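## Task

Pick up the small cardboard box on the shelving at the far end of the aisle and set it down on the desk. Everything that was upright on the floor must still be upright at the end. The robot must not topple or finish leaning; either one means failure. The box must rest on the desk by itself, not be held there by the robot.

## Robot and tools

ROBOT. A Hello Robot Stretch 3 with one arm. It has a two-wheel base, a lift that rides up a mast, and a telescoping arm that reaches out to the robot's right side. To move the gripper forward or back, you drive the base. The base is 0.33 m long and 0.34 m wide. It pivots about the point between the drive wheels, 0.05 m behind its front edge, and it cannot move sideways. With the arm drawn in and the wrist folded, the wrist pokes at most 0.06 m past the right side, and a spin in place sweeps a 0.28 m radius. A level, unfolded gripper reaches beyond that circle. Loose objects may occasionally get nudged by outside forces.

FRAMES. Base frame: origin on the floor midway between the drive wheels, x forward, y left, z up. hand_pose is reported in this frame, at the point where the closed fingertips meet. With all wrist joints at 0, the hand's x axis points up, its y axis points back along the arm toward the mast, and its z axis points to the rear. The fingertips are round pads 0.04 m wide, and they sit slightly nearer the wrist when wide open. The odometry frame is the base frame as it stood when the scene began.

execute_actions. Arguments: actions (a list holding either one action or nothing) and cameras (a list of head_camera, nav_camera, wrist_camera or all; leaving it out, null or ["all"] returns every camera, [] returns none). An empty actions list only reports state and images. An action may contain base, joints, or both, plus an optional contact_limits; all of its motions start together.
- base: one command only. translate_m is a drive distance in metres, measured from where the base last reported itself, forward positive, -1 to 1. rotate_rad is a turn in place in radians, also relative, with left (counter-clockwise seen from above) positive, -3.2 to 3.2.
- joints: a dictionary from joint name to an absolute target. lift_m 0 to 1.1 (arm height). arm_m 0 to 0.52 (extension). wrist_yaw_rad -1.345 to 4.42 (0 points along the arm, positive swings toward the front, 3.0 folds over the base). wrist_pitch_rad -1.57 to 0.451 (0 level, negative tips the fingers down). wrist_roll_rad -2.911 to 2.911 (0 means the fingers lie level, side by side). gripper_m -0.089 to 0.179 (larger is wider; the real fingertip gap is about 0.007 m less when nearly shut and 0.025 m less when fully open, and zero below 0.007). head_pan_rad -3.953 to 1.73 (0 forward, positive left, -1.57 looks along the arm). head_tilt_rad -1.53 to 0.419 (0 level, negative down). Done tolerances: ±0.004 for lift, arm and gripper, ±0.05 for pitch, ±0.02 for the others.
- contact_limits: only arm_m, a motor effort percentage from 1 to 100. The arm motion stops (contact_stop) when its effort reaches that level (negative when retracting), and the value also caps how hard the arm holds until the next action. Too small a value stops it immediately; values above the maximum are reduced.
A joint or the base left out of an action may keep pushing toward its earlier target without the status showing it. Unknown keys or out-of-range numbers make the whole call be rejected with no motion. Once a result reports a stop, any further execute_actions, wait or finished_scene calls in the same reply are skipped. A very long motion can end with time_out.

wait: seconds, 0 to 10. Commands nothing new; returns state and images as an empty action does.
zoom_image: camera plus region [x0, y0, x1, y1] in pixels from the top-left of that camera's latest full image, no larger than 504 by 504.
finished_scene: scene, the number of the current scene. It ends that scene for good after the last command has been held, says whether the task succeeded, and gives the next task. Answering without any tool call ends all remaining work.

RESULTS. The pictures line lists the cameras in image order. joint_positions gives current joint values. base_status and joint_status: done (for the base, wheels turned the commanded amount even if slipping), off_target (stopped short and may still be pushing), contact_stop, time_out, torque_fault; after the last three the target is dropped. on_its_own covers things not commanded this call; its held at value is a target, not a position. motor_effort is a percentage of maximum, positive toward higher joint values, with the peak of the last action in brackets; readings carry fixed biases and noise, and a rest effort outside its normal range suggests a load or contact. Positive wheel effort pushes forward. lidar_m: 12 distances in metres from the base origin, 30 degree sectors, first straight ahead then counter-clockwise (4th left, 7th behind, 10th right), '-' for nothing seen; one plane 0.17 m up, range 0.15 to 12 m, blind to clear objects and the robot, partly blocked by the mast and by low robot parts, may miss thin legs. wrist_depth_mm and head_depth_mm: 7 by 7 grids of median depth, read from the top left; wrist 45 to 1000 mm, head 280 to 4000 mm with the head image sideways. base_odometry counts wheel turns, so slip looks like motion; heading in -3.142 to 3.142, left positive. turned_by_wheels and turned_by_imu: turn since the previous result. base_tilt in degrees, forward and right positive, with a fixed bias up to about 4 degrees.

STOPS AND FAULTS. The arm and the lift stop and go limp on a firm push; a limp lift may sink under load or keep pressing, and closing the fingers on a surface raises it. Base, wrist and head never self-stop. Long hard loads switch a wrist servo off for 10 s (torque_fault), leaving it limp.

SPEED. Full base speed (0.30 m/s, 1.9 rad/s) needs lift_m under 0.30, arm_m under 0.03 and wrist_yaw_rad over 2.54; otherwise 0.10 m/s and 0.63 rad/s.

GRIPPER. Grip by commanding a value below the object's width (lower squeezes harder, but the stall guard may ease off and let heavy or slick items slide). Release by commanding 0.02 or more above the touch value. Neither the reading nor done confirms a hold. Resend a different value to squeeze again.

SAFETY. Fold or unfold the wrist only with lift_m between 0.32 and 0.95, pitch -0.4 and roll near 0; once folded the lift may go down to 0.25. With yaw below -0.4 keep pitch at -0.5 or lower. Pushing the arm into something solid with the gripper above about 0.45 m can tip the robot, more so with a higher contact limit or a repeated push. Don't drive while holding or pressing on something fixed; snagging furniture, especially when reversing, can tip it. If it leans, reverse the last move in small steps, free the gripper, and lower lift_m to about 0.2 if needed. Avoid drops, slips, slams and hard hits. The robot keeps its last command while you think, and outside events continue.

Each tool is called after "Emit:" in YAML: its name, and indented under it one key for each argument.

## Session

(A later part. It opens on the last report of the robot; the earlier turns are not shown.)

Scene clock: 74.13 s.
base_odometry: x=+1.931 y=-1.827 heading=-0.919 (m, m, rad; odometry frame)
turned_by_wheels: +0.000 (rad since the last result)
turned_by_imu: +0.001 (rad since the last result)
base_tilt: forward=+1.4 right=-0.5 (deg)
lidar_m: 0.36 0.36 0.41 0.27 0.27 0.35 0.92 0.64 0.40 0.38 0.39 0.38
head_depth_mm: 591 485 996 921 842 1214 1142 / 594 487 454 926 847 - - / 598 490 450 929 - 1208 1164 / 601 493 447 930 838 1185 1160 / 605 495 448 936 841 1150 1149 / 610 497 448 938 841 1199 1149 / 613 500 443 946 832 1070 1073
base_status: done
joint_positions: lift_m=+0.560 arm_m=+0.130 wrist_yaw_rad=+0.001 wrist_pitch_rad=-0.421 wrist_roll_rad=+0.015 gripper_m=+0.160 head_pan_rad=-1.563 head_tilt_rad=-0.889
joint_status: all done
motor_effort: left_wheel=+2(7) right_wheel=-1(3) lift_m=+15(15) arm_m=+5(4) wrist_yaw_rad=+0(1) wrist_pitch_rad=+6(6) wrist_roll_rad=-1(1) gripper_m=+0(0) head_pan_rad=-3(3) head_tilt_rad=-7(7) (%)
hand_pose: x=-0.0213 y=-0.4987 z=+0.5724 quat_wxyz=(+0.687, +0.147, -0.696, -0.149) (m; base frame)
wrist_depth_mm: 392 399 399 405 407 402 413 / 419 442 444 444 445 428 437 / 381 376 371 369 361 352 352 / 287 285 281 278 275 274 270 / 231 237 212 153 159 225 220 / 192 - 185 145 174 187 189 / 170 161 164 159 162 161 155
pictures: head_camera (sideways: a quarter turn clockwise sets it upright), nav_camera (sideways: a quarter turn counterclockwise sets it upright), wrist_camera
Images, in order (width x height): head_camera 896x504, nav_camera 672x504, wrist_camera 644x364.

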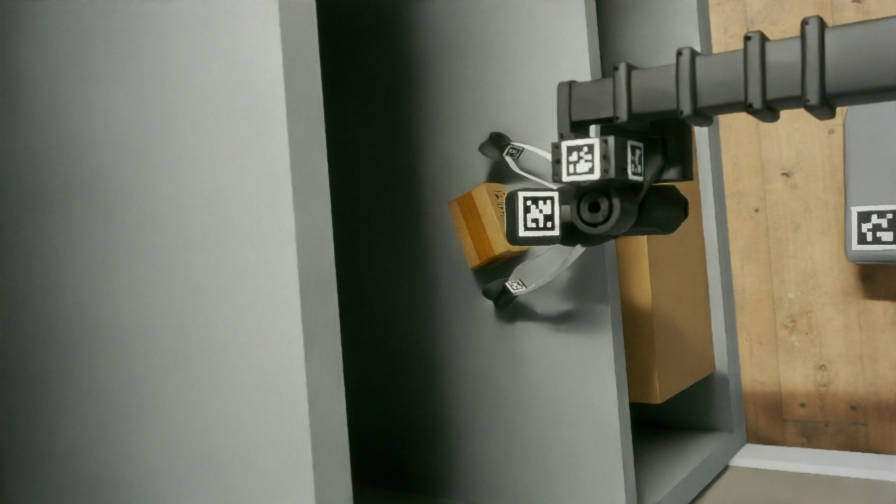

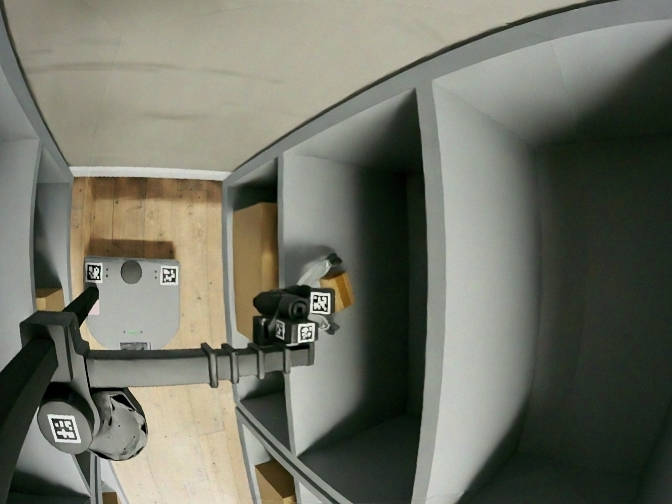

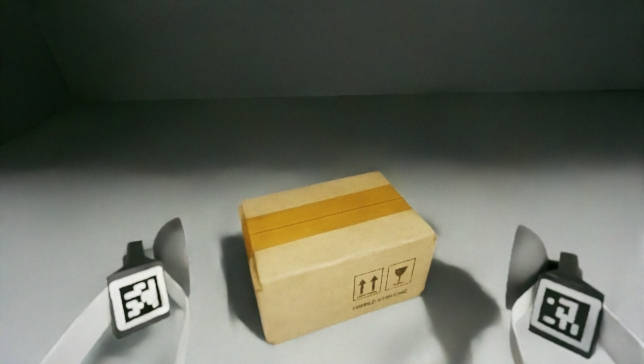

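Emit:
execute_actions:
  actions:
    - {"joints":{"arm_m":0.16,"lift_m":0.55}}
  cameras: []

Emit:
execute_actions:
  actions:
    - {"joints":{"gripper_m":0.03}}
  cameras: []

Emit:
execute_actions:
  actions:
    - {"joints":{"lift_m":0.6,"arm_m":0.0}}

Scene clock: 75.53 s.
base_odometry: x=+1.931 y=-1.827 heading=-0.919 (m, m, rad; odometry frame)
turned_by_wheels: +0.000 (rad since the last result)
turned_by_imu: +0.000 (rad since the last result)
base_tilt: forward=+1.4 right=-0.5 (deg)
lidar_m: 0.36 0.36 0.41 0.27 0.27 0.35 0.93 0.64 0.41 0.38 0.39 0.38
head_depth_mm: 591 485 997 924 844 1219 1141 / 595 487 454 925 - 1201 - / 598 490 449 947 - 1202 1170 / 602 492 446 950 825 1182 1159 / 605 495 448 935 840 1150 1147 / 610 497 448 940 843 1201 1149 / 614 501 443 944 831 1071 1073
base_status: not commanded
joint_positions: lift_m=+0.550 arm_m=+0.160 wrist_yaw_rad=+0.001 wrist_pitch_rad=-0.421 wrist_roll_rad=+0.015 gripper_m=+0.160 head_pan_rad=-1.563 head_tilt_rad=-0.889
joint_status: all done
motor_effort: left_wheel=+2(2) right_wheel=-1(2) lift_m=+15(14) arm_m=+5(6) wrist_yaw_rad=-1(0) wrist_pitch_rad=+6(6) wrist_roll_rad=-1(0) gripper_m=+0(0) head_pan_rad=-3(3) head_tilt_rad=-7(7) (%)
hand_pose: x=-0.0213 y=-0.5287 z=+0.5624 quat_wxyz=(+0.687, +0.147, -0.696, -0.149) (m; base frame)
wrist_depth_mm: 377 374 378 375 377 375 378 / 398 408 412 408 409 410 407 / 356 351 344 344 337 332 331 / 267 265 262 259 259 257 253 / 215 222 152 139 144 212 205 / 180 - 125 117 123 175 176 / 159 151 111 116 143 150 146
pictures: none
No camera images: the call's "cameras" was empty. Leave "cameras" out to get every camera's image.

Scene clock: 77.33 s.
base_odometry: x=+1.931 y=-1.827 heading=-0.919 (m, m, rad; odometry frame)
turned_by_wheels: +0.000 (rad since the last result)
turned_by_imu: +0.000 (rad since the last result)
base_tilt: forward=+1.4 right=-0.5 (deg)
lidar_m: 0.36 0.36 0.41 0.27 0.27 0.35 0.93 0.64 0.40 0.38 0.39 0.38
head_depth_mm: 591 484 996 924 840 1217 1140 / 594 487 453 925 - 1206 - / 598 489 449 940 - 1201 1167 / 601 493 447 950 836 1184 1162 / 605 495 448 939 839 1146 1147 / 610 497 447 940 842 1195 1151 / 613 500 444 943 832 1072 1075
base_status: not commanded
joint_positions: lift_m=+0.550 arm_m=+0.160 wrist_yaw_rad=+0.000 wrist_pitch_rad=-0.420 wrist_roll_rad=+0.015 gripper_m=+0.032 head_pan_rad=-1.563 head_tilt_rad=-0.889
joint_status: all done
motor_effort: left_wheel=+2(2) right_wheel=-2(2) lift_m=+15(14) arm_m=+5(5) wrist_yaw_rad=+0(1) wrist_pitch_rad=+6(6) wrist_roll_rad=-1(0) gripper_m=-34(100) head_pan_rad=-3(3) head_tilt_rad=-6(6) (%)
hand_pose: x=-0.0215 y=-0.5287 z=+0.5624 quat_wxyz=(+0.687, +0.147, -0.696, -0.149) (m; base frame)
wrist_depth_mm: 374 373 378 378 377 381 378 / 400 406 416 411 415 405 414 / 358 349 346 342 336 331 331 / 270 266 261 262 260 256 253 / 216 214 143 137 138 210 205 / 180 180 116 115 119 177 173 / 155 154 149 113 136 146 150
pictures: none
No camera images: the call's "cameras" was empty. Leave "cameras" out to get every camera's image.

Scene clock: 79.73 s.
base_odometry: x=+1.931 y=-1.827 heading=-0.919 (m, m, rad; odometry frame)
turned_by_wheels: +0.000 (rad since the last result)
turned_by_imu: +0.001 (rad since the last result)
base_tilt: forward=+1.4 right=-0.4 (deg)
lidar_m: 0.36 0.36 0.41 0.27 0.27 0.35 0.92 0.64 0.41 0.38 0.39 0.38
head_depth_mm: 590 485 998 924 843 1216 - / 595 488 454 925 846 1156 - / 598 490 450 931 848 - - / 602 492 446 932 839 1176 1159 / 605 495 448 936 839 1146 1146 / 610 498 448 942 843 1202 1151 / 614 500 443 945 831 1069 1072
base_status: not commanded
joint_positions: lift_m=+0.600 arm_m=+0.003 wrist_yaw_rad=+0.000 wrist_pitch_rad=-0.421 wrist_roll_rad=+0.015 gripper_m=+0.044 head_pan_rad=-1.563 head_tilt_rad=-0.889
joint_status: all done
joint sent to its limit — the command would take arm_m past its lower limit, so that joint was sent only as far as its limit.
on_its_own: gripper_m is held at +0.044, not at your +0.030, by its stall guard, which is still easing
motor_effort: left_wheel=+2(2) right_wheel=-2(2) lift_m=+23(23) arm_m=-5(6) wrist_yaw_rad=+0(1) wrist_pitch_rad=+6(6) wrist_roll_rad=+0(0) gripper_m=-7(34) head_pan_rad=-3(3) head_tilt_rad=-7(6) (%)
hand_pose: x=-0.0215 y=-0.3723 z=+0.6117 quat_wxyz=(+0.687, +0.147, -0.696, -0.149) (m; base frame)
wrist_depth_mm: 417 516 510 515 524 520 520 / 407 562 560 555 554 559 546 / 414 472 466 456 448 442 439 / 359 354 352 346 343 346 338 / 287 287 143 137 138 283 276 / 243 242 116 115 120 238 231 / 213 214 208 114 136 220 213
pictures: head_camera (sideways: a quarter turn clockwise sets it upright), nav_camera (sideways: a quarter turn counterclockwise sets it upright), wrist_camera
Images, in order (width x height): head_camera 896x504, nav_camera 672x504, wrist_camera 644x364.

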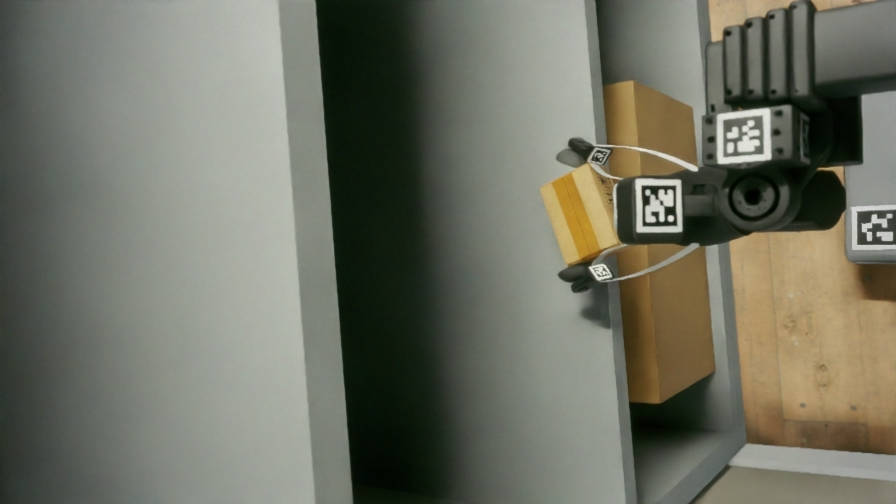

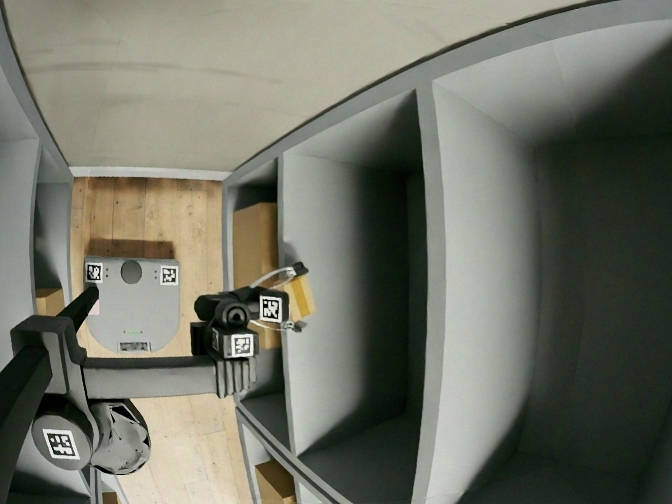

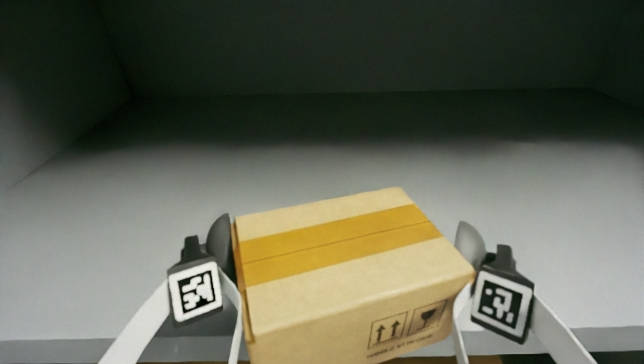

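Emit:
execute_actions:
  actions:
    - {"joints":{"gripper_m":0.055,"wrist_yaw_rad":2.1,"head_pan_rad":3.0}}
  cameras: []

Emit:
execute_actions:
  actions:
    - {"joints":{"head_pan_rad":-3.14,"head_tilt_rad":-0.6},"base":{"translate_m":-0.6}}

action 0: "joints": head_pan_rad = 3.0 is out of range -3.953 to 1.73

Scene clock: 87.20 s.
base_odometry: x=+1.566 y=-1.350 heading=-0.919 (m, m, rad; odometry frame)
turned_by_wheels: +0.000 (rad since the last result)
turned_by_imu: +0.001 (rad since the last result)
base_tilt: forward=+1.5 right=-0.5 (deg)
lidar_m: 0.96 0.34 0.22 0.20 0.43 0.36 0.70 0.64 0.50 0.40 0.56 0.56
head_depth_mm: 754 813 644 1084 998 838 753 / 775 822 952 1074 1033 1058 1076 / 3488 3728 2782 1467 1595 1415 1299 / 3451 3684 2836 2005 1685 1450 1249 / 3405 3606 2827 2159 1741 1457 1257 / 3375 3667 2861 2182 1752 1469 1255 / 3401 3662 2901 2188 1753 1389 1241
base_status: done
joint_positions: lift_m=+0.600 arm_m=+0.003 wrist_yaw_rad=+0.000 wrist_pitch_rad=-0.421 wrist_roll_rad=+0.015 gripper_m=+0.065 head_pan_rad=-3.133 head_tilt_rad=-0.606
joint_status: all done
on_its_own: gripper_m is held at +0.064, not at your +0.030, by its stall guard, which is not easing now
motor_effort: left_wheel=+2(4) right_wheel=-2(5) lift_m=+24(24) arm_m=-5(5) wrist_yaw_rad=+0(0) wrist_pitch_rad=+6(6) wrist_roll_rad=-1(1) gripper_m=-20(28) head_pan_rad=-3(41) head_tilt_rad=+3(29) (%)
hand_pose: x=-0.0215 y=-0.3723 z=+0.6117 quat_wxyz=(+0.687, +0.147, -0.696, -0.149) (m; base frame)
wrist_depth_mm: 534 140 141 543 555 575 393 / 596 151 156 563 606 597 399 / 473 165 173 406 455 452 397 / 358 193 192 195 350 347 342 / 289 276 144 138 139 285 275 / 249 248 115 114 119 246 246 / 469 668 273 114 135 464 396
pictures: head_camera (sideways: a quarter turn clockwise sets it upright), nav_camera (sideways: a quarter turn counterclockwise sets it upright), wrist_camera
Images, in order (width x height): head_camera 896x504, nav_camera 672x504, wrist_camera 644x364.

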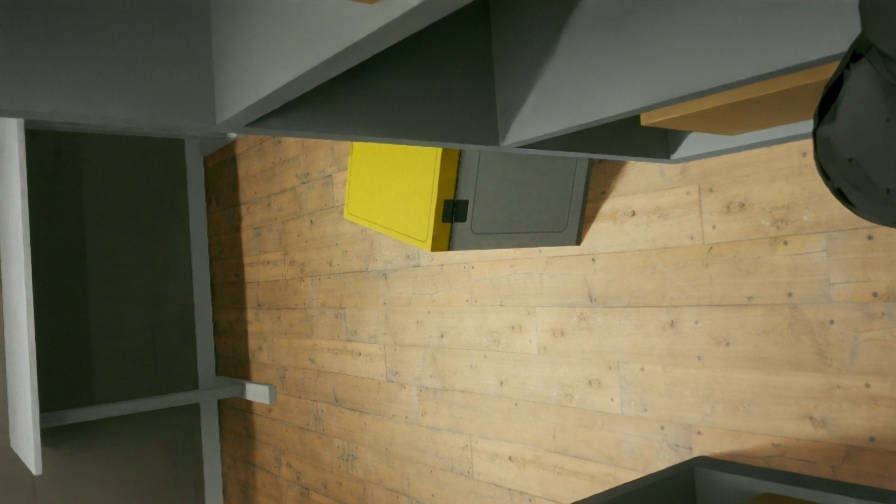

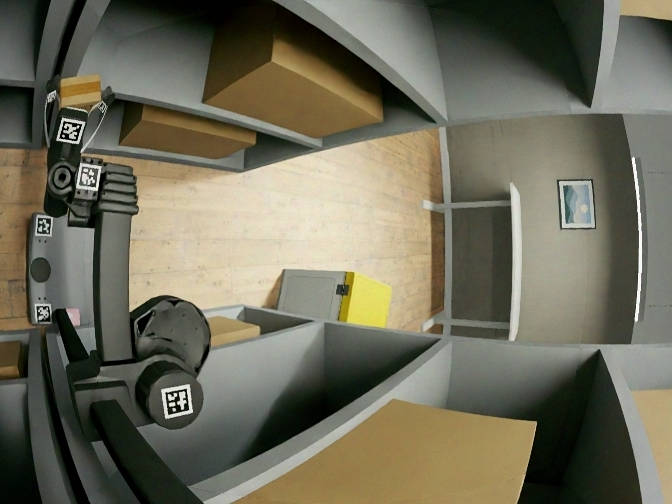

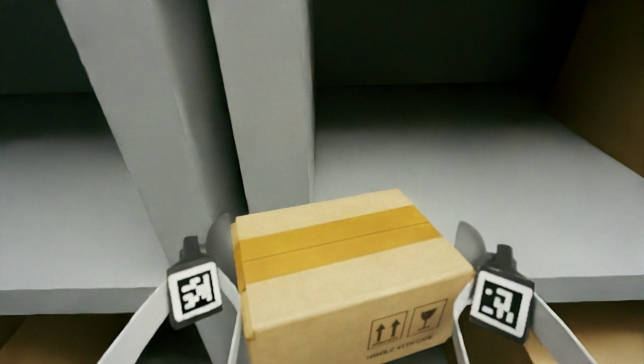

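Emit:
execute_actions:
  actions:
    - {"joints":{"wrist_yaw_rad":2.0}}
  cameras: ["wrist_camera"]

Emit:
execute_actions:
  actions:
    - {"base":{"translate_m":-0.6}}

Scene clock: 89.47 s.
base_odometry: x=+1.566 y=-1.350 heading=-0.919 (m, m, rad; odometry frame)
turned_by_wheels: +0.000 (rad since the last result)
turned_by_imu: +0.001 (rad since the last result)
base_tilt: forward=+1.4 right=-0.5 (deg)
lidar_m: 0.96 0.34 0.22 0.20 0.43 0.36 0.70 0.65 0.50 0.40 0.56 0.56
head_depth_mm: 754 813 646 1084 998 838 751 / 774 822 955 1074 1036 1060 1074 / 3457 3709 2794 1468 1601 1421 1299 / 3463 3695 2818 2011 1685 1454 1250 / 3421 3690 2839 2158 1735 1458 1254 / 3356 3650 2855 2177 1743 1471 1260 / 3407 3672 2884 2188 1758 1383 1241
base_status: not commanded
joint_positions: lift_m=+0.600 arm_m=+0.003 wrist_yaw_rad=+1.998 wrist_pitch_rad=-0.421 wrist_roll_rad=+0.015 gripper_m=+0.065 head_pan_rad=-3.133 head_tilt_rad=-0.606
joint_status: all done
on_its_own: gripper_m is held at +0.064, not at your +0.030, by its stall guard, which is not easing now
motor_effort: left_wheel=+2(2) right_wheel=-2(2) lift_m=+24(24) arm_m=-5(5) wrist_yaw_rad=+3(2) wrist_pitch_rad=+6(6) wrist_roll_rad=-1(1) gripper_m=-20(20) head_pan_rad=-3(3) head_tilt_rad=+3(3) (%)
hand_pose: x=+0.1826 y=-0.0555 z=+0.6117 quat_wxyz=(+0.497, +0.665, -0.253, +0.497) (m; base frame)
wrist_depth_mm: 626 778 944 861 785 714 673 / 628 694 685 819 900 782 708 / 477 465 538 - 971 872 737 / 364 371 693 - - 916 768 / 301 539 143 138 139 974 680 / 463 473 114 114 119 853 631 / 413 437 569 115 134 744 547
pictures: wrist_camera
Images, in order (width x height): wrist_camera 644x364.

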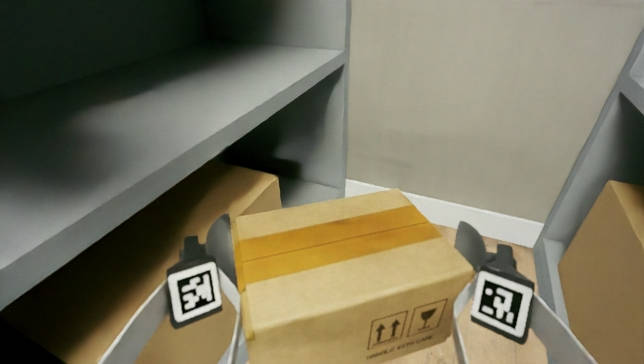

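Scene clock: 96.63 s.
base_odometry: x=+1.202 y=-0.874 heading=-0.917 (m, m, rad; odometry frame)
turned_by_wheels: +0.001 (rad since the last result)
turned_by_imu: +0.027 (rad since the last result)
base_tilt: forward=+1.4 right=-0.5 (deg)
lidar_m: 0.90 0.29 0.21 0.20 0.20 0.32 0.56 2.94 0.51 0.45 0.46 0.71
head_depth_mm: 2897 3271 2760 2114 1110 937 943 / 2763 3168 2792 2135 1115 959 1022 / 2882 3211 2833 2147 1124 985 1095 / 2882 3240 2849 2147 1733 1428 1225 / 2752 3192 2854 2173 1747 1469 1259 / 2715 3133 2854 2166 1754 1461 1260 / 2785 3124 2866 2184 1763 1477 1268
base_status: done
joint_positions: lift_m=+0.600 arm_m=+0.003 wrist_yaw_rad=+1.998 wrist_pitch_rad=-0.421 wrist_roll_rad=+0.015 gripper_m=+0.065 head_pan_rad=-3.133 head_tilt_rad=-0.605
joint_status: not commanded
on_its_own: gripper_m is held at +0.064, not at your +0.030, by its stall guard, which is not easing now; right_wheel is at rest, and its effort (-34) is outside its rest range (-18 to +18)
motor_effort: left_wheel=+16(17) right_wheel=-34(37) lift_m=+24(24) arm_m=-5(5) wrist_yaw_rad=+1(1) wrist_pitch_rad=+6(6) wrist_roll_rad=+0(1) gripper_m=-20(20) head_pan_rad=-3(3) head_tilt_rad=+2(3) (%)
hand_pose: x=+0.1825 y=-0.0554 z=+0.6117 quat_wxyz=(+0.497, +0.665, -0.253, +0.497) (m; base frame)
wrist_depth_mm: 598 680 581 603 - - - / 616 688 625 653 - - - / 474 476 497 719 - - - / 357 359 785 761 - - 885 / 287 337 143 138 139 - 866 / 277 471 115 115 120 898 773 / 402 417 511 114 135 732 594
pictures: head_camera (sideways: a quarter turn clockwise sets it upright), nav_camera (sideways: a quarter turn counterclockwise sets it upright), wrist_camera
Images, in order (width x height): head_camera 896x504, nav_camera 672x504, wrist_camera 644x364.

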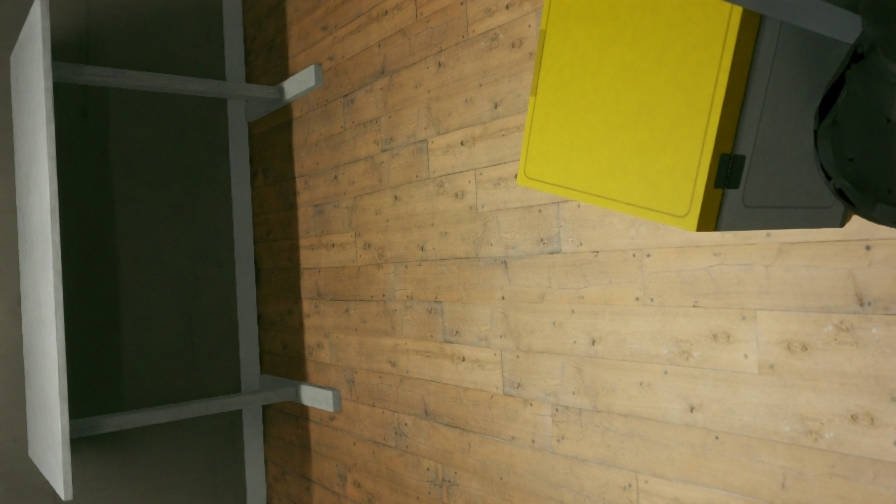

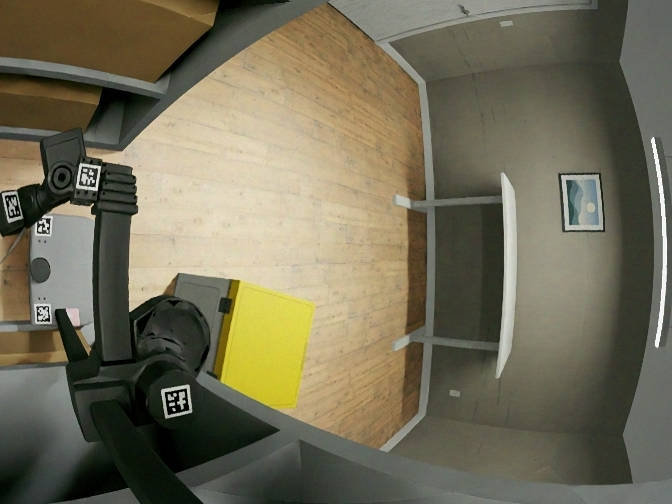

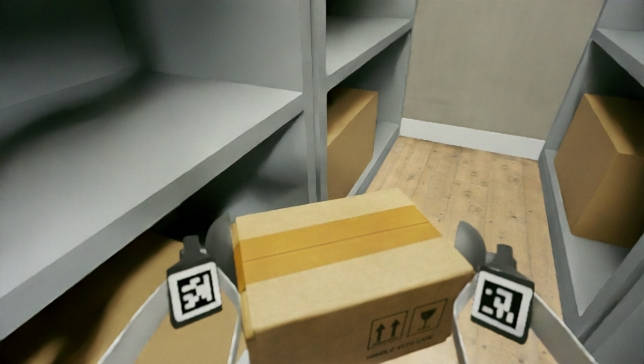

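Emit:
execute_actions:
  actions:
    - {"base":{"translate_m":0.06}}
  cameras: []

Emit:
execute_actions:
  actions:
    - {"base":{"rotate_rad":0.2}}
  cameras: []

Emit:
execute_actions:
  actions:
    - {"base":{"translate_m":-0.5}}

Scene clock: 99.00 s.
base_odometry: x=+1.239 y=-0.921 heading=-0.917 (m, m, rad; odometry frame)
turned_by_wheels: +0.000 (rad since the last result)
turned_by_imu: +0.000 (rad since the last result)
base_tilt: forward=+1.4 right=-0.5 (deg)
lidar_m: 0.91 0.29 0.21 0.20 0.20 0.27 0.62 2.94 0.47 0.45 0.46 0.67
head_depth_mm: 2968 3300 2775 2116 1111 587 640 / 2833 3272 2791 2117 1115 1002 1136 / 2965 3273 2789 2135 1124 1041 1218 / 2924 3262 2816 2142 1733 1422 1253 / 2925 3264 2866 2168 1748 1458 1252 / 2776 3186 2854 2170 1750 1470 1258 / 2860 3227 2885 2188 1770 1475 1264
base_status: done
joint_positions: lift_m=+0.600 arm_m=+0.003 wrist_yaw_rad=+1.999 wrist_pitch_rad=-0.421 wrist_roll_rad=+0.015 gripper_m=+0.065 head_pan_rad=-3.133 head_tilt_rad=-0.605
joint_status: not commanded
on_its_own: gripper_m is held at +0.064, not at your +0.030, by its stall guard, which is not easing now
motor_effort: left_wheel=-1(38) right_wheel=+0(29) lift_m=+23(24) arm_m=-5(5) wrist_yaw_rad=+2(2) wrist_pitch_rad=+6(6) wrist_roll_rad=+0(1) gripper_m=-20(20) head_pan_rad=-3(3) head_tilt_rad=+3(3) (%)
hand_pose: x=+0.1825 y=-0.0554 z=+0.6117 quat_wxyz=(+0.497, +0.665, -0.253, +0.497) (m; base frame)
wrist_depth_mm: 600 613 512 901 - - - / 602 626 569 713 - - - / 478 474 488 879 - - 998 / 361 357 677 724 - - 854 / 291 361 143 138 139 - 850 / 277 469 115 115 119 866 793 / 404 419 525 114 135 726 591
pictures: none
No camera images: the call's "cameras" was empty. Leave "cameras" out to get every camera's image.

Scene clock: 100.37 s.
base_odometry: x=+1.239 y=-0.921 heading=-0.717 (m, m, rad; odometry frame)
turned_by_wheels: +0.200 (rad since the last result)
turned_by_imu: +0.201 (rad since the last result)
base_tilt: forward=+1.4 right=-0.5 (deg)
lidar_m: 0.54 0.25 0.20 0.20 0.22 0.37 0.63 0.54 0.45 0.45 0.49 0.74
head_depth_mm: 2833 3168 2758 2100 1111 975 1081 / 2878 3190 2787 2132 1635 1017 1149 / 2929 3241 2829 2137 1728 1451 1277 / 2857 3258 2825 2140 1736 1454 1253 / 3030 3344 2866 2141 1749 1456 1256 / 3063 3441 2869 2168 1752 1471 1264 / 3121 3488 2887 2176 1763 1474 1266
base_status: done
joint_positions: lift_m=+0.600 arm_m=+0.003 wrist_yaw_rad=+1.999 wrist_pitch_rad=-0.421 wrist_roll_rad=+0.015 gripper_m=+0.065 head_pan_rad=-3.133 head_tilt_rad=-0.605
joint_status: not commanded
on_its_own: gripper_m is held at +0.064, not at your +0.030, by its stall guard, which is not easing now
motor_effort: left_wheel=-4(10) right_wheel=+2(5) lift_m=+24(23) arm_m=-5(5) wrist_yaw_rad=+1(2) wrist_pitch_rad=+6(6) wrist_roll_rad=+0(0) gripper_m=-20(20) head_pan_rad=-3(3) head_tilt_rad=+3(2) (%)
hand_pose: x=+0.1825 y=-0.0554 z=+0.6117 quat_wxyz=(+0.497, +0.665, -0.253, +0.497) (m; base frame)
wrist_depth_mm: 542 635 606 493 - - - / 576 624 622 546 788 - - / 468 473 464 521 954 - - / 360 352 382 662 - - - / 290 304 143 138 139 - - / 256 450 115 114 119 897 884 / 392 404 446 114 134 734 754
pictures: none
No camera images: the call's "cameras" was empty. Leave "cameras" out to get every camera's image.

Scene clock: 106.67 s.
base_odometry: x=+0.862 y=-0.593 heading=-0.717 (m, m, rad; odometry frame)
turned_by_wheels: +0.000 (rad since the last result)
turned_by_imu: +0.000 (rad since the last result)
base_tilt: forward=+1.4 right=-0.5 (deg)
lidar_m: 0.68 0.41 0.29 0.31 0.25 0.25 2.33 2.35 1.93 0.38 0.38 0.63
head_depth_mm: 2296 2666 2748 2109 1713 1438 1266 / 2323 2704 2778 2119 1716 1442 1296 / 2385 2765 2763 2134 1723 1448 1297 / 2390 2704 2637 2159 1733 1456 1248 / 2468 2837 2842 2155 1742 1459 1252 / 2596 2906 2874 2158 1746 1467 1260 / 2626 2941 2861 2187 1761 1471 1262
base_status: done
joint_positions: lift_m=+0.600 arm_m=+0.003 wrist_yaw_rad=+1.999 wrist_pitch_rad=-0.421 wrist_roll_rad=+0.015 gripper_m=+0.065 head_pan_rad=-3.133 head_tilt_rad=-0.605
joint_status: not commanded
on_its_own: gripper_m is held at +0.064, not at your +0.030, by its stall guard, which is not easing now
motor_effort: left_wheel=-6(10) right_wheel=+1(4) lift_m=+25(24) arm_m=-4(5) wrist_yaw_rad=+1(0) wrist_pitch_rad=+6(6) wrist_roll_rad=+0(0) gripper_m=-21(20) head_pan_rad=-3(3) head_tilt_rad=+2(3) (%)
hand_pose: x=+0.1825 y=-0.0554 z=+0.6117 quat_wxyz=(+0.497, +0.665, -0.253, +0.497) (m; base frame)
wrist_depth_mm: 607 733 952 - 928 - - / 575 697 704 674 - - - / 291 469 496 836 - - - / 321 376 660 765 - - - / - 668 143 138 139 - 970 / 896 414 115 114 120 893 820 / 774 619 670 114 134 747 722
pictures: head_camera (sideways: a quarter turn clockwise sets it upright), nav_camera (sideways: a quarter turn counterclockwise sets it upright), wrist_camera
Images, in order (width x height): head_camera 896x504, nav_camera 672x504, wrist_camera 644x364.

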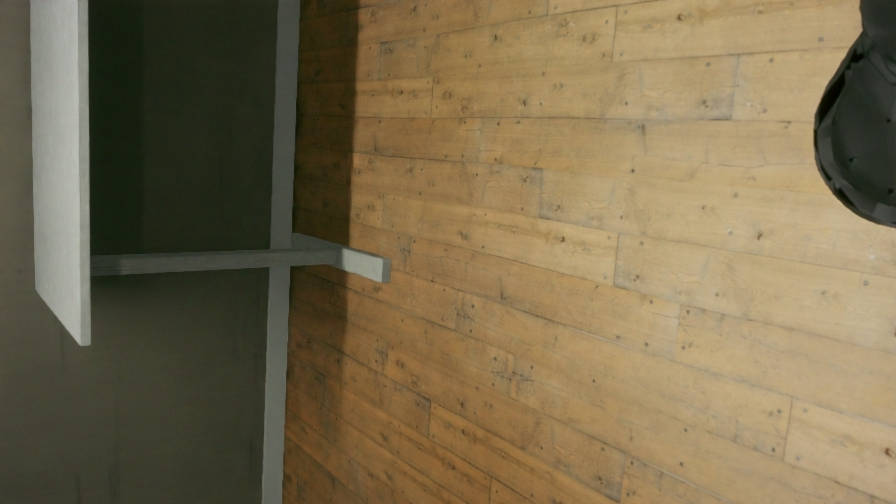

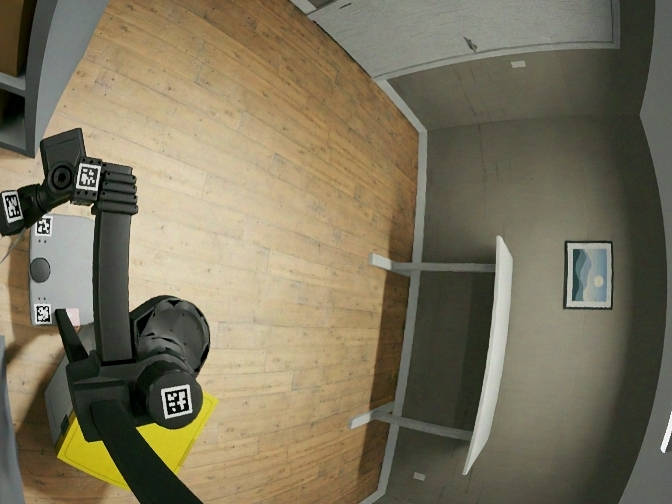

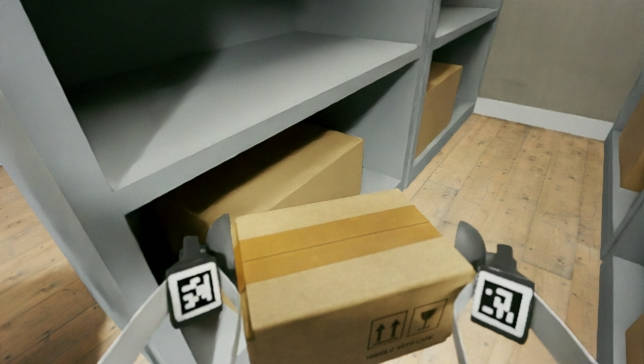

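Emit:
execute_actions:
  actions:
    - {"base":{"translate_m":-0.85},"joints":{"lift_m":0.9}}
  cameras: []

Emit:
execute_actions:
  actions:
    - {"base":{"rotate_rad":-1.75},"joints":{"head_pan_rad":-1.57,"head_tilt_rad":-0.6}}

Scene clock: 116.60 s.
base_odometry: x=+0.221 y=-0.034 heading=-0.718 (m, m, rad; odometry frame)
turned_by_wheels: +0.000 (rad since the last result)
turned_by_imu: +0.000 (rad since the last result)
base_tilt: forward=+1.5 right=-0.4 (deg)
lidar_m: 1.05 0.52 0.55 1.96 2.15 1.73 1.47 2.09 1.78 1.76 1.96 1.00
head_depth_mm: 1601 1276 2031 2172 - - - / 1616 1291 2080 2209 - - - / 1645 1310 2113 2209 - - - / 1673 1324 2071 2002 1713 1423 - / 1722 1348 2193 2164 1746 1459 - / 1770 1956 2228 2187 1750 1476 - / 1793 2014 2277 2194 1763 1474 -
base_status: done
joint_positions: lift_m=+0.900 arm_m=+0.003 wrist_yaw_rad=+1.999 wrist_pitch_rad=-0.421 wrist_roll_rad=+0.015 gripper_m=+0.065 head_pan_rad=-3.133 head_tilt_rad=-0.605
joint_status: all done
on_its_own: gripper_m is held at +0.064, not at your +0.030, by its stall guard, which is not easing now
motor_effort: left_wheel=-3(13) right_wheel=+2(2) lift_m=+25(24) arm_m=-4(5) wrist_yaw_rad=+2(1) wrist_pitch_rad=+6(6) wrist_roll_rad=+0(1) gripper_m=-21(20) head_pan_rad=-3(3) head_tilt_rad=+3(3) (%)
hand_pose: x=+0.1825 y=-0.0554 z=+0.9117 quat_wxyz=(+0.497, +0.665, -0.253, +0.497) (m; base frame)
wrist_depth_mm: - - - - - - - / - - - - - - - / - - - - - - 982 / - - - - - - 767 / - - 144 138 139 - 823 / - - 115 114 119 974 901 / - - 938 114 134 - 947
pictures: none
No camera images: the call's "cameras" was empty. Leave "cameras" out to get every camera's image.

Scene clock: 120.30 s.
base_odometry: x=+0.221 y=-0.034 heading=-2.467 (m, m, rad; odometry frame)
turned_by_wheels: -1.750 (rad since the last result)
turned_by_imu: -1.757 (rad since the last result)
base_tilt: forward=+1.5 right=-0.5 (deg)
lidar_m: 1.76 1.84 1.02 1.00 0.52 0.53 1.96 2.01 1.72 1.47 1.96 1.85
head_depth_mm: 1658 1280 2155 2112 1726 - - / 1659 1303 2146 2125 1722 - - / 1656 1318 2141 2150 1735 - - / 1643 1243 2129 2170 1734 - 1258 / 1638 1255 2111 2180 1751 1465 1259 / 1652 1267 2031 2044 1723 1465 1263 / 1655 1290 2078 2183 1757 1475 1265
base_status: done
joint_positions: lift_m=+0.900 arm_m=+0.003 wrist_yaw_rad=+1.999 wrist_pitch_rad=-0.421 wrist_roll_rad=+0.015 gripper_m=+0.065 head_pan_rad=-1.577 head_tilt_rad=-0.605
joint_status: all done
on_its_own: gripper_m is held at +0.064, not at your +0.030, by its stall guard, which is not easing now
motor_effort: left_wheel=+2(7) right_wheel=-2(4) lift_m=+25(25) arm_m=-5(5) wrist_yaw_rad=+1(1) wrist_pitch_rad=+6(6) wrist_roll_rad=+0(1) gripper_m=-20(20) head_pan_rad=+3(40) head_tilt_rad=+3(3) (%)
hand_pose: x=+0.1825 y=-0.0554 z=+0.9117 quat_wxyz=(+0.497, +0.665, -0.253, +0.497) (m; base frame)
wrist_depth_mm: 875 - - - - - - / 920 - - - - - - / 986 - - - - - - / 994 - - - - - - / - - 143 137 139 - - / - - 115 114 120 - - / - - - 114 135 - -
pictures: head_camera (sideways: a quarter turn clockwise sets it upright), nav_camera (sideways: a quarter turn counterclockwise sets it upright), wrist_camera
Images, in order (width x height): head_camera 896x504, nav_camera 672x504, wrist_camera 644x364.

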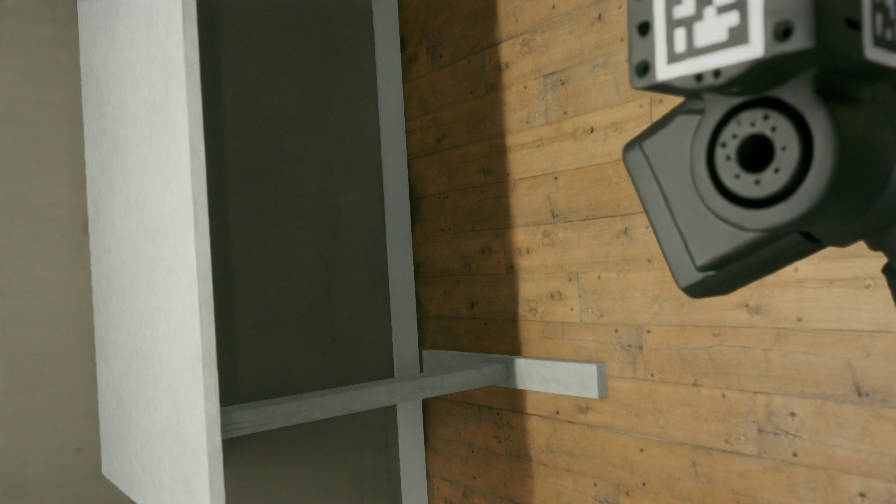

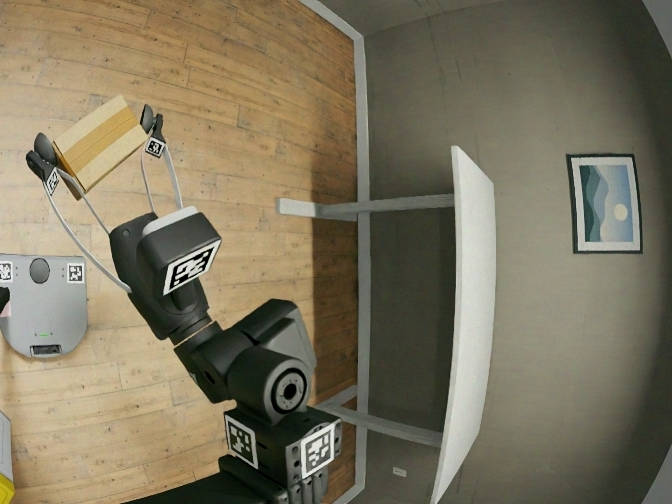

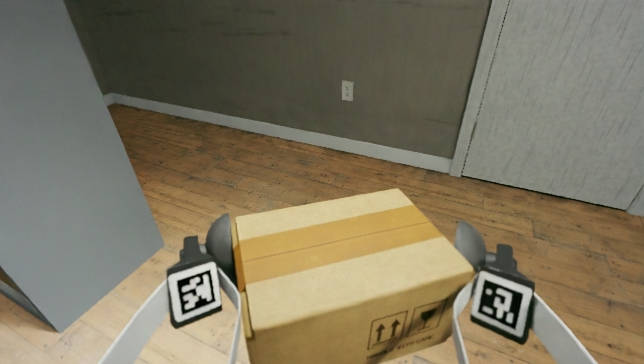

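Emit:
execute_actions:
  actions:
    - {"base":{"rotate_rad":-1.8}}
  cameras: []

Emit:
execute_actions:
  actions:
    - {"base":{"translate_m":0.55}}
  cameras: []

Emit:
execute_actions:
  actions:
    - {"base":{"rotate_rad":1.8}}
  cameras: []

Emit:
execute_actions:
  actions:
    - {"joints":{"wrist_yaw_rad":0,"arm_m":0.2}}

Scene clock: 124.47 s.
base_odometry: x=+0.221 y=-0.034 heading=+2.016 (m, m, rad; odometry frame)
turned_by_wheels: -1.800 (rad since the last result)
turned_by_imu: -1.807 (rad since the last result)
base_tilt: forward=+1.4 right=-0.5 (deg)
lidar_m: 1.78 1.47 2.09 1.76 1.78 1.14 1.00 0.53 0.52 0.56 1.96 1.73
head_depth_mm: 2001 2216 2466 2115 1127 - - / 1930 2142 2427 2130 1722 - - / 1870 2075 2354 2152 1728 - - / 1820 2015 2274 2152 1738 - 1251 / 1760 1961 2185 2174 1751 1459 1260 / 1721 1903 2112 2184 1749 1468 1261 / 1671 1837 2043 2177 1763 1470 1267
base_status: done
joint_positions: lift_m=+0.900 arm_m=+0.003 wrist_yaw_rad=+1.999 wrist_pitch_rad=-0.421 wrist_roll_rad=+0.015 gripper_m=+0.065 head_pan_rad=-1.577 head_tilt_rad=-0.605
joint_status: not commanded
on_its_own: gripper_m is held at +0.064, not at your +0.030, by its stall guard, which is not easing now
motor_effort: left_wheel=+2(8) right_wheel=-2(5) lift_m=+24(24) arm_m=-5(5) wrist_yaw_rad=+1(1) wrist_pitch_rad=+6(6) wrist_roll_rad=+0(1) gripper_m=-21(20) head_pan_rad=+3(3) head_tilt_rad=+2(2) (%)
hand_pose: x=+0.1825 y=-0.0555 z=+0.9117 quat_wxyz=(+0.497, +0.665, -0.253, +0.497) (m; base frame)
wrist_depth_mm: - - - - - - - / - - - - - - - / - - - - - - - / - - - - - - - / - - 144 138 139 - - / - - 114 114 120 - - / - - - 114 135 - -
pictures: none
No camera images: the call's "cameras" was empty. Leave "cameras" out to get every camera's image.

Scene clock: 130.93 s.
base_odometry: x=-0.015 y=+0.463 heading=+2.016 (m, m, rad; odometry frame)
turned_by_wheels: +0.000 (rad since the last result)
turned_by_imu: +0.003 (rad since the last result)
base_tilt: forward=+1.4 right=-0.4 (deg)
lidar_m: 1.38 1.01 1.58 1.92 1.92 2.22 1.55 0.87 1.19 1.81 1.81 1.21
head_depth_mm: 1826 2055 2322 2116 1740 - - / 1766 1971 2231 2131 1725 - - / 1719 1913 2165 2136 1730 - - / 1667 1852 2073 2158 1737 - 1252 / 1625 1805 2022 2157 1751 1463 1259 / 1573 1727 1951 2104 1753 1468 1261 / 1532 1679 1879 2061 1767 1480 1265
base_status: done
joint_positions: lift_m=+0.900 arm_m=+0.003 wrist_yaw_rad=+1.999 wrist_pitch_rad=-0.421 wrist_roll_rad=+0.015 gripper_m=+0.065 head_pan_rad=-1.577 head_tilt_rad=-0.605
joint_status: not commanded
on_its_own: gripper_m is held at +0.064, not at your +0.030, by its stall guard, which is not easing now
motor_effort: left_wheel=+1(9) right_wheel=-2(2) lift_m=+24(24) arm_m=-5(5) wrist_yaw_rad=+1(2) wrist_pitch_rad=+6(6) wrist_roll_rad=-1(1) gripper_m=-20(20) head_pan_rad=+3(3) head_tilt_rad=+2(2) (%)
hand_pose: x=+0.1825 y=-0.0555 z=+0.9117 quat_wxyz=(+0.497, +0.665, -0.253, +0.497) (m; base frame)
wrist_depth_mm: - 639 608 573 569 552 459 / - - - - - - - / - - - - - - - / - - - - - - - / - - 144 138 139 - - / - - 115 115 119 - - / - - - 114 135 - -
pictures: none
No camera images: the call's "cameras" was empty. Leave "cameras" out to get every camera's image.

Scene clock: 134.73 s.
base_odometry: x=-0.015 y=+0.463 heading=-2.467 (m, m, rad; odometry frame)
turned_by_wheels: +1.800 (rad since the last result)
turned_by_imu: +1.810 (rad since the last result)
base_tilt: forward=+1.4 right=-0.5 (deg)
lidar_m: 1.92 1.99 1.58 0.94 0.91 1.89 1.81 1.86 1.21 1.37 1.01 1.89
head_depth_mm: 1225 1039 723 1755 1745 - - / 1220 1051 730 1743 1715 - - / 1219 1067 734 1734 1724 - - / 1208 1075 741 1715 1740 - 1255 / 1203 1085 748 1706 1749 1464 1252 / 1195 1104 755 1704 1755 1470 1262 / 1191 1119 760 1692 1619 1439 1260
base_status: done
joint_positions: lift_m=+0.900 arm_m=+0.003 wrist_yaw_rad=+1.999 wrist_pitch_rad=-0.421 wrist_roll_rad=+0.015 gripper_m=+0.065 head_pan_rad=-1.577 head_tilt_rad=-0.605
joint_status: not commanded
on_its_own: gripper_m is held at +0.064, not at your +0.030, by its stall guard, which is not easing now
motor_effort: left_wheel=-4(9) right_wheel=+2(4) lift_m=+24(25) arm_m=-5(5) wrist_yaw_rad=+2(1) wrist_pitch_rad=+6(6) wrist_roll_rad=+0(1) gripper_m=-20(20) head_pan_rad=+3(3) head_tilt_rad=+4(2) (%)
hand_pose: x=+0.1825 y=-0.0555 z=+0.9117 quat_wxyz=(+0.497, +0.665, -0.253, +0.497) (m; base frame)
wrist_depth_mm: - - - - - - - / - - - - - - - / - - - - - - - / - - - - - - - / - - 143 137 138 - - / - - 115 114 120 - - / - - - 114 135 - -
pictures: none
No camera images: the call's "cameras" was empty. Leave "cameras" out to get every camera's image.

Scene clock: 137.43 s.
base_odometry: x=-0.015 y=+0.463 heading=-2.467 (m, m, rad; odometry frame)
turned_by_wheels: +0.000 (rad since the last result)
turned_by_imu: +0.001 (rad since the last result)
base_tilt: forward=+1.4 right=-0.5 (deg)
lidar_m: 1.92 1.99 1.58 0.94 0.91 1.89 1.81 1.86 1.21 1.38 1.01 1.89
head_depth_mm: 1228 1043 761 - 1637 1437 1238 / 1219 1054 802 - 1665 1451 1244 / 1213 1065 775 - 1650 1452 1250 / 1208 1079 746 644 1705 1463 1249 / 1201 1091 750 1708 1756 1474 1259 / 1199 1106 755 1699 1751 1471 1261 / 1196 1121 761 1679 1627 1432 1254
base_status: not commanded
joint_positions: lift_m=+0.900 arm_m=+0.199 wrist_yaw_rad=+0.000 wrist_pitch_rad=-0.442 wrist_roll_rad=+0.015 gripper_m=+0.065 head_pan_rad=-1.577 head_tilt_rad=-0.605
joint_status: all done
on_its_own: gripper_m is held at +0.064, not at your +0.030, by its stall guard, which is not easing now
motor_effort: left_wheel=-4(4) right_wheel=+2(2) lift_m=+23(24) arm_m=+12(12) wrist_yaw_rad=+0(1) wrist_pitch_rad=+12(12) wrist_roll_rad=-1(1) gripper_m=-20(20) head_pan_rad=+3(3) head_tilt_rad=+2(3) (%)
hand_pose: x=-0.0215 y=-0.5654 z=+0.9070 quat_wxyz=(+0.685, +0.154, -0.695, -0.156) (m; base frame)
wrist_depth_mm: 453 434 418 411 400 383 380 / 255 254 247 242 239 235 231 / 178 177 173 171 169 167 165 / 620 168 167 163 163 167 166 / - 820 142 137 137 - - / - - 117 116 120 - 937 / - - - 113 142 - 988
pictures: head_camera (sideways: a quarter turn clockwise sets it upright), nav_camera (sideways: a quarter turn counterclockwise sets it upright), wrist_camera
Images, in order (width x height): head_camera 896x504, nav_camera 672x504, wrist_camera 644x364.

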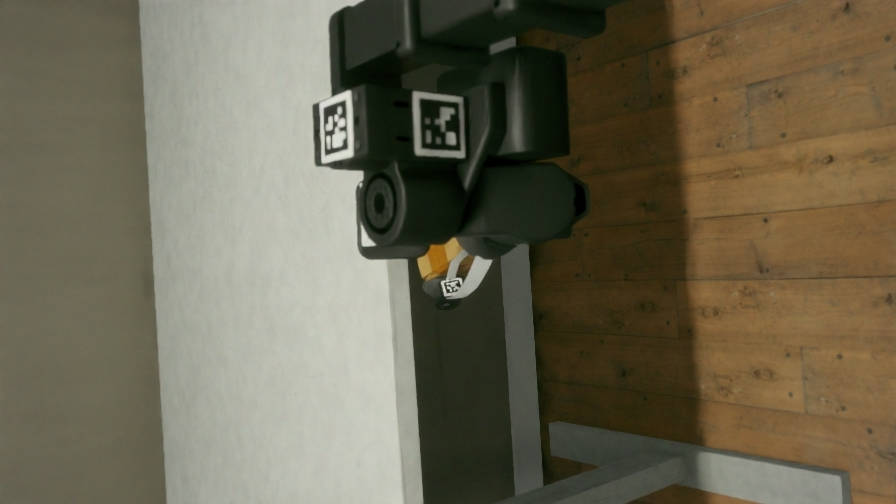

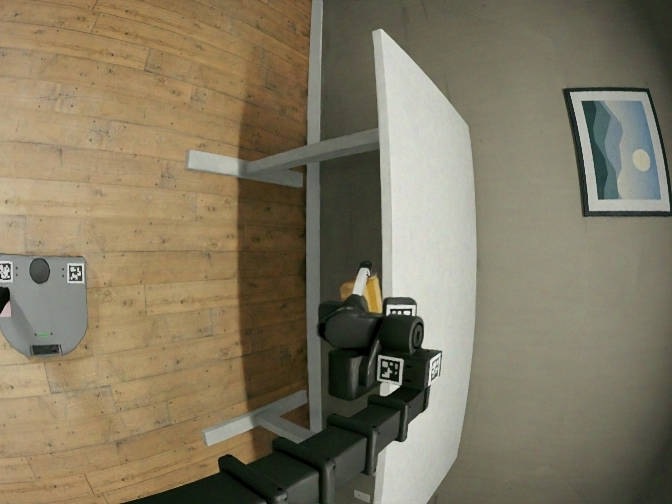

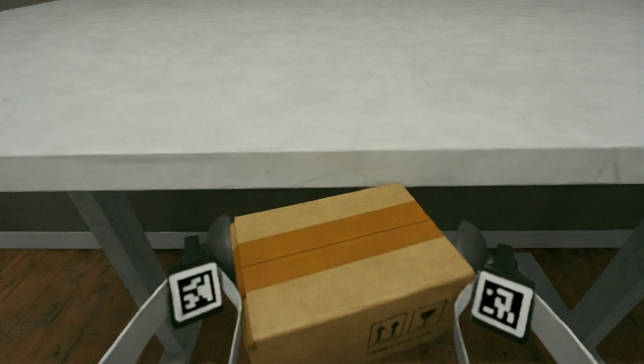

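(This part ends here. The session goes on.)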